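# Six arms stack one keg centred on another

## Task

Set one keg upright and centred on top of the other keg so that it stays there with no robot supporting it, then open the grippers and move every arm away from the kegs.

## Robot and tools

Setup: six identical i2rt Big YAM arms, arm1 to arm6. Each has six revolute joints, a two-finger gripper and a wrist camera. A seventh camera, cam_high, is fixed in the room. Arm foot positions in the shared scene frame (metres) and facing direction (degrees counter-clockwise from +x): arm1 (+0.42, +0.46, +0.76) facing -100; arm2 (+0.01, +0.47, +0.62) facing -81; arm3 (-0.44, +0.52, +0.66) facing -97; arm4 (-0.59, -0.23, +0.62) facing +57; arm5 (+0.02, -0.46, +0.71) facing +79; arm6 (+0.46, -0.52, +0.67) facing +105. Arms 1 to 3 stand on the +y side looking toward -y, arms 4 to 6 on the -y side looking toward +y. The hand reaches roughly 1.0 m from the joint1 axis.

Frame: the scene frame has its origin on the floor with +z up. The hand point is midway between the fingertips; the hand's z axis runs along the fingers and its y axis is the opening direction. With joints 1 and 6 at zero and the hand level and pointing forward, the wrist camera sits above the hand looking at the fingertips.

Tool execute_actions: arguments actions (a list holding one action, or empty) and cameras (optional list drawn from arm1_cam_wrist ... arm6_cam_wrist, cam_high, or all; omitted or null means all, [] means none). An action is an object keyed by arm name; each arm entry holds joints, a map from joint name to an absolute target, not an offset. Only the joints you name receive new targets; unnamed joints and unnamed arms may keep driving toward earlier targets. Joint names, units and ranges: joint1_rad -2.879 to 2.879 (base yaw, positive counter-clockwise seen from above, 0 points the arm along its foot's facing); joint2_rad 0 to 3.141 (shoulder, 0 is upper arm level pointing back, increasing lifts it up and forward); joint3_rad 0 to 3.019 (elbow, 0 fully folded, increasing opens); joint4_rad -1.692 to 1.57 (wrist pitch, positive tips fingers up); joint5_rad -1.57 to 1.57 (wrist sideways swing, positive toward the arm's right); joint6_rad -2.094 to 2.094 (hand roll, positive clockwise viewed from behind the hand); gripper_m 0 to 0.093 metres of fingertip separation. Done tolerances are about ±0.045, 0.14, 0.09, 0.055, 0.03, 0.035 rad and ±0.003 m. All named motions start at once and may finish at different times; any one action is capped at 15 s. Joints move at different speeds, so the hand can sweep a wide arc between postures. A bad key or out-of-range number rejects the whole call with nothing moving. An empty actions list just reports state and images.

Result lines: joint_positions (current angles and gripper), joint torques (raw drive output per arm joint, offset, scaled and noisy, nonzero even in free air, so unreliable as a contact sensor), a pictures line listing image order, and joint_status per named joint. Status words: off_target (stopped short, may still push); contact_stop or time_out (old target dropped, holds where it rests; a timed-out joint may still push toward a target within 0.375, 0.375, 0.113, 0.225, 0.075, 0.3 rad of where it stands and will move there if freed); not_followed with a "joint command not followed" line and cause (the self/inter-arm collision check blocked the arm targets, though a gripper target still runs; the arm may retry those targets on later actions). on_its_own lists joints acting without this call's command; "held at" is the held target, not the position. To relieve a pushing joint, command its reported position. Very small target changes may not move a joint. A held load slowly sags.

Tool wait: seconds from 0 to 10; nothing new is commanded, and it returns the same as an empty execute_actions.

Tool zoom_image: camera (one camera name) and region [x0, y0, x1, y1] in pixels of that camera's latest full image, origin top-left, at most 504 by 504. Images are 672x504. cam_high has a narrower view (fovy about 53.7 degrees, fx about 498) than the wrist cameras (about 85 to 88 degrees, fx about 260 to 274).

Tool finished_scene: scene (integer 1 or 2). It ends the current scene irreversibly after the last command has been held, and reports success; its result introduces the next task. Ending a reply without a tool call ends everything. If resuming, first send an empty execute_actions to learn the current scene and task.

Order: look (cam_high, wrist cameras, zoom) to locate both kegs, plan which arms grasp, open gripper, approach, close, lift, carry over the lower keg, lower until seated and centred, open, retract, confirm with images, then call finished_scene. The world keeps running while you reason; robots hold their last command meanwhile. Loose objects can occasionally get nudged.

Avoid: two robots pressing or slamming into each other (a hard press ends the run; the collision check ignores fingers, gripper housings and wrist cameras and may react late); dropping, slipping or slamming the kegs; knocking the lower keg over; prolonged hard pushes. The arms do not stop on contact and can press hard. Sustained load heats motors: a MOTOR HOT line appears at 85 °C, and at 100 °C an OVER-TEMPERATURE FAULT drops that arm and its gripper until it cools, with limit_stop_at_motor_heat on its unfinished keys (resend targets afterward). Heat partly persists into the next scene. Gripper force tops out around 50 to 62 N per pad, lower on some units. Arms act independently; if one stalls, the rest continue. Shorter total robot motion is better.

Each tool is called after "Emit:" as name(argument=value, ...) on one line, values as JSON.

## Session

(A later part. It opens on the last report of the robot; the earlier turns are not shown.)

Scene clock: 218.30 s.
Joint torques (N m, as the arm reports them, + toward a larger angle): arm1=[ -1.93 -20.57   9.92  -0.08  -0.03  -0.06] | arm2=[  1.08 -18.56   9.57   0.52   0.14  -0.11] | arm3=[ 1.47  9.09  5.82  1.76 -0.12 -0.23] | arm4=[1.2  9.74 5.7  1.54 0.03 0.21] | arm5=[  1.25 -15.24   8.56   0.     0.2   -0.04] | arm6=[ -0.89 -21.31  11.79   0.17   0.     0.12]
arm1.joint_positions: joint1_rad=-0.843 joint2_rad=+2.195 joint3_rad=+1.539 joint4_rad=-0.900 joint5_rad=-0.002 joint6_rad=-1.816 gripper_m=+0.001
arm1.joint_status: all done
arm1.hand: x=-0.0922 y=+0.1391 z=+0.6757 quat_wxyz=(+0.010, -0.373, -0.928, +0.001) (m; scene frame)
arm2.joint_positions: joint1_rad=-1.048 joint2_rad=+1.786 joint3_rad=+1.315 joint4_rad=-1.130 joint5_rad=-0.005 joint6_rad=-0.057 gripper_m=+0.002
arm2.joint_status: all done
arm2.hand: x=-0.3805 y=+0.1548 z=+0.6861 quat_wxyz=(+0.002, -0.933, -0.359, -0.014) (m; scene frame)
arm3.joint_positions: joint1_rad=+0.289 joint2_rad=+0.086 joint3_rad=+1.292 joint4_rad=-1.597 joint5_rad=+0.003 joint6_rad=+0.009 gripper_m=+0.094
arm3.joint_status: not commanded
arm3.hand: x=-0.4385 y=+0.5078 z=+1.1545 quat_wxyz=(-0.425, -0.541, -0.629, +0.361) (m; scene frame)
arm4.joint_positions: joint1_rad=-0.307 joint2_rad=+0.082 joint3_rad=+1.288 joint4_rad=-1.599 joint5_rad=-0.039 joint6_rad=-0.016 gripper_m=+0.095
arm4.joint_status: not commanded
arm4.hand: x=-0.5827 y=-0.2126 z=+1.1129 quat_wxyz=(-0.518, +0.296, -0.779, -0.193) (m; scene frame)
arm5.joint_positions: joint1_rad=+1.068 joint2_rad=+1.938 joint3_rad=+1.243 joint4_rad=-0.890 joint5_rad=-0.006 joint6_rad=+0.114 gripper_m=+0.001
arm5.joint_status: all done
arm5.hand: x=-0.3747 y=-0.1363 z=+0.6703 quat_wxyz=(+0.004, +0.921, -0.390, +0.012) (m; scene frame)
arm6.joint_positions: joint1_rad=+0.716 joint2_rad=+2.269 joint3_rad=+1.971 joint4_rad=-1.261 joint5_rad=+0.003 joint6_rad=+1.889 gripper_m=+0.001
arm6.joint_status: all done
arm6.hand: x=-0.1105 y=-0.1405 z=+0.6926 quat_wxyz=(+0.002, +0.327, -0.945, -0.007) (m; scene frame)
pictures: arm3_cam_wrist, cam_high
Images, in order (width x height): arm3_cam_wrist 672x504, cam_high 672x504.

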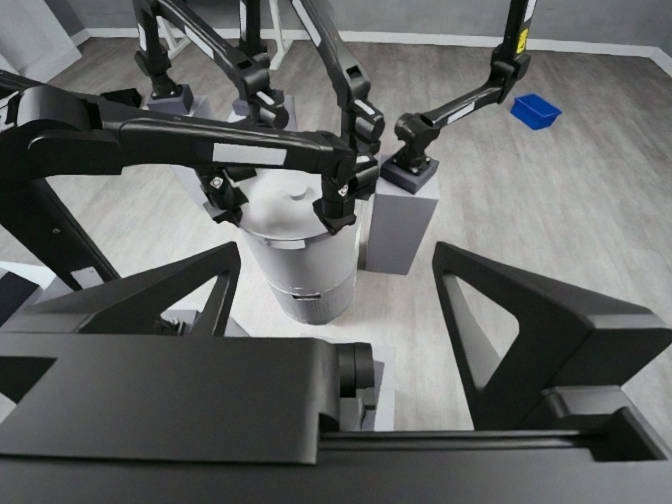

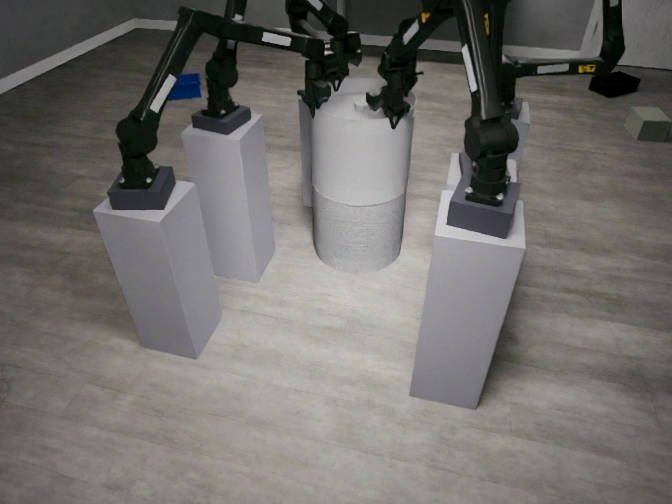

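Emit:
execute_actions(actions=[{"arm1":{"joints":{"gripper_m":0.09}},"arm2":{"joints":{"gripper_m":0.09}},"arm5":{"joints":{"gripper_m":0.09}},"arm6":{"joints":{"gripper_m":0.09}}}], cameras=[])

Emit:
execute_actions(actions=[{"arm1":{"joints":{"joint2_rad":1.75}},"arm2":{"joints":{"joint2_rad":1.35}},"arm5":{"joints":{"joint2_rad":1.5}},"arm6":{"joints":{"joint2_rad":1.85}},"arm4":{"joints":{"joint3_rad":1.7}}}], cameras=["cam_high","arm3_cam_wrist"])

Scene clock: 226.80 s.
Joint torques (N m, as the arm reports them, + toward a larger angle): arm1=[ -1.91 -20.14  10.    -0.05  -0.02  -0.05] | arm2=[  1.39 -18.18   9.53   0.36   0.03  -0.11] | arm3=[ 1.72  9.89  6.07  1.84 -0.11 -0.19] | arm4=[1.41 9.75 5.69 1.58 0.03 0.2 ] | arm5=[  1.43 -15.01   8.49   0.07   0.07  -0.05] | arm6=[ -0.46 -21.74  11.82   0.16   0.02   0.12]
arm1.joint_positions: joint1_rad=-0.843 joint2_rad=+2.192 joint3_rad=+1.539 joint4_rad=-0.901 joint5_rad=-0.002 joint6_rad=-1.816 gripper_m=+0.090
arm1.joint_status: all done
arm1.hand: x=-0.0926 y=+0.1388 z=+0.6777 quat_wxyz=(+0.011, -0.373, -0.928, +0.002) (m; scene frame)
arm2.joint_positions: joint1_rad=-1.048 joint2_rad=+1.786 joint3_rad=+1.315 joint4_rad=-1.130 joint5_rad=-0.002 joint6_rad=-0.057 gripper_m=+0.090
arm2.joint_status: all done
arm2.hand: x=-0.3808 y=+0.1551 z=+0.6861 quat_wxyz=(+0.003, -0.933, -0.359, -0.014) (m; scene frame)
arm3.joint_positions: joint1_rad=+0.289 joint2_rad=+0.086 joint3_rad=+1.292 joint4_rad=-1.597 joint5_rad=+0.003 joint6_rad=+0.009 gripper_m=+0.094
arm3.joint_status: not commanded
arm3.hand: x=-0.4385 y=+0.5078 z=+1.1545 quat_wxyz=(-0.425, -0.541, -0.629, +0.361) (m; scene frame)
arm4.joint_positions: joint1_rad=-0.307 joint2_rad=+0.082 joint3_rad=+1.288 joint4_rad=-1.599 joint5_rad=-0.039 joint6_rad=-0.016 gripper_m=+0.095
arm4.joint_status: not commanded
arm4.hand: x=-0.5827 y=-0.2126 z=+1.1129 quat_wxyz=(-0.518, +0.296, -0.779, -0.193) (m; scene frame)
arm5.joint_positions: joint1_rad=+1.068 joint2_rad=+1.936 joint3_rad=+1.244 joint4_rad=-0.892 joint5_rad=-0.002 joint6_rad=+0.113 gripper_m=+0.090
arm5.joint_status: all done
arm5.hand: x=-0.3747 y=-0.1357 z=+0.6718 quat_wxyz=(+0.001, +0.921, -0.390, +0.012) (m; scene frame)
arm6.joint_positions: joint1_rad=+0.716 joint2_rad=+2.269 joint3_rad=+1.972 joint4_rad=-1.261 joint5_rad=+0.003 joint6_rad=+1.889 gripper_m=+0.090
arm6.joint_status: all done
arm6.hand: x=-0.1109 y=-0.1402 z=+0.6929 quat_wxyz=(+0.002, +0.327, -0.945, -0.007) (m; scene frame)
pictures: none
No camera images: the call's "cameras" was empty. Leave "cameras" out to get every camera's image.

Scene clock: 228.40 s.
Joint torques (N m, as the arm reports them, + toward a larger angle): arm1=[ -1.86 -16.84  12.01   0.97  -0.02  -0.01] | arm2=[  1.59 -12.5   11.22   1.34   0.06  -0.1 ] | arm3=[ 1.71  9.53  6.09  1.78 -0.12 -0.18] | arm4=[ 1.28 12.85  1.18  1.61  0.04  0.21] | arm5=[  1.66 -10.99   9.86   1.06   0.08  -0.06] | arm6=[ -0.82 -16.92  10.7    1.05   0.01   0.08]
arm1.joint_positions: joint1_rad=-0.843 joint2_rad=+1.747 joint3_rad=+1.550 joint4_rad=-0.901 joint5_rad=-0.002 joint6_rad=-1.816 gripper_m=+0.090
arm1.joint_status: all done
arm1.hand: x=-0.1212 y=+0.1153 z=+0.9545 quat_wxyz=(+0.143, -0.360, -0.903, +0.186) (m; scene frame)
arm2.joint_positions: joint1_rad=-1.048 joint2_rad=+1.350 joint3_rad=+1.315 joint4_rad=-1.130 joint5_rad=-0.002 joint6_rad=-0.057 gripper_m=+0.090
arm2.joint_status: all done
arm2.hand: x=-0.3665 y=+0.1669 z=+0.8950 quat_wxyz=(-0.064, -0.914, -0.352, +0.192) (m; scene frame)
arm3.joint_positions: joint1_rad=+0.289 joint2_rad=+0.086 joint3_rad=+1.292 joint4_rad=-1.597 joint5_rad=+0.003 joint6_rad=+0.009 gripper_m=+0.094
arm3.joint_status: not commanded
arm3.hand: x=-0.4385 y=+0.5078 z=+1.1545 quat_wxyz=(-0.425, -0.541, -0.629, +0.361) (m; scene frame)
arm4.joint_positions: joint1_rad=-0.307 joint2_rad=+0.091 joint3_rad=+1.701 joint4_rad=-1.600 joint5_rad=-0.039 joint6_rad=-0.015 gripper_m=+0.095
arm4.joint_status: all done
arm4.hand: x=-0.6848 y=-0.2944 z=+1.2386 quat_wxyz=(-0.665, +0.255, -0.658, -0.242) (m; scene frame)
arm5.joint_positions: joint1_rad=+1.068 joint2_rad=+1.496 joint3_rad=+1.258 joint4_rad=-0.894 joint5_rad=-0.002 joint6_rad=+0.113 gripper_m=+0.090
arm5.joint_status: all done
arm5.hand: x=-0.3973 y=-0.1189 z=+0.9011 quat_wxyz=(-0.062, +0.900, -0.380, -0.203) (m; scene frame)
arm6.joint_positions: joint1_rad=+0.716 joint2_rad=+1.844 joint3_rad=+1.999 joint4_rad=-1.261 joint5_rad=+0.003 joint6_rad=+1.889 gripper_m=+0.090
arm6.joint_status: all done
arm6.hand: x=-0.1036 y=-0.1459 z=+0.9897 quat_wxyz=(+0.138, +0.319, -0.919, -0.185) (m; scene frame)
pictures: arm3_cam_wrist, cam_high
Images, in order (width x height): arm3_cam_wrist 672x504, cam_high 672x504.

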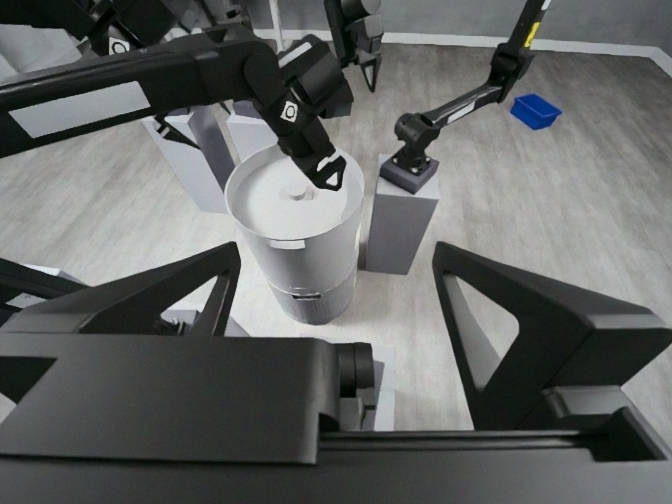

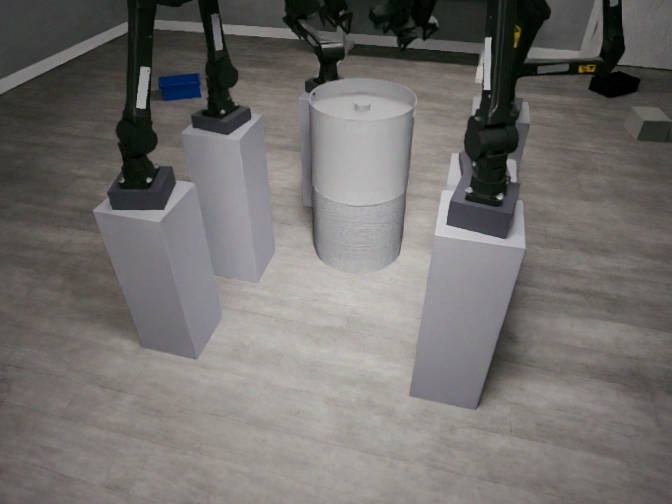

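Emit:
finished_scene(scene=2)

The scene is finished: the task was done.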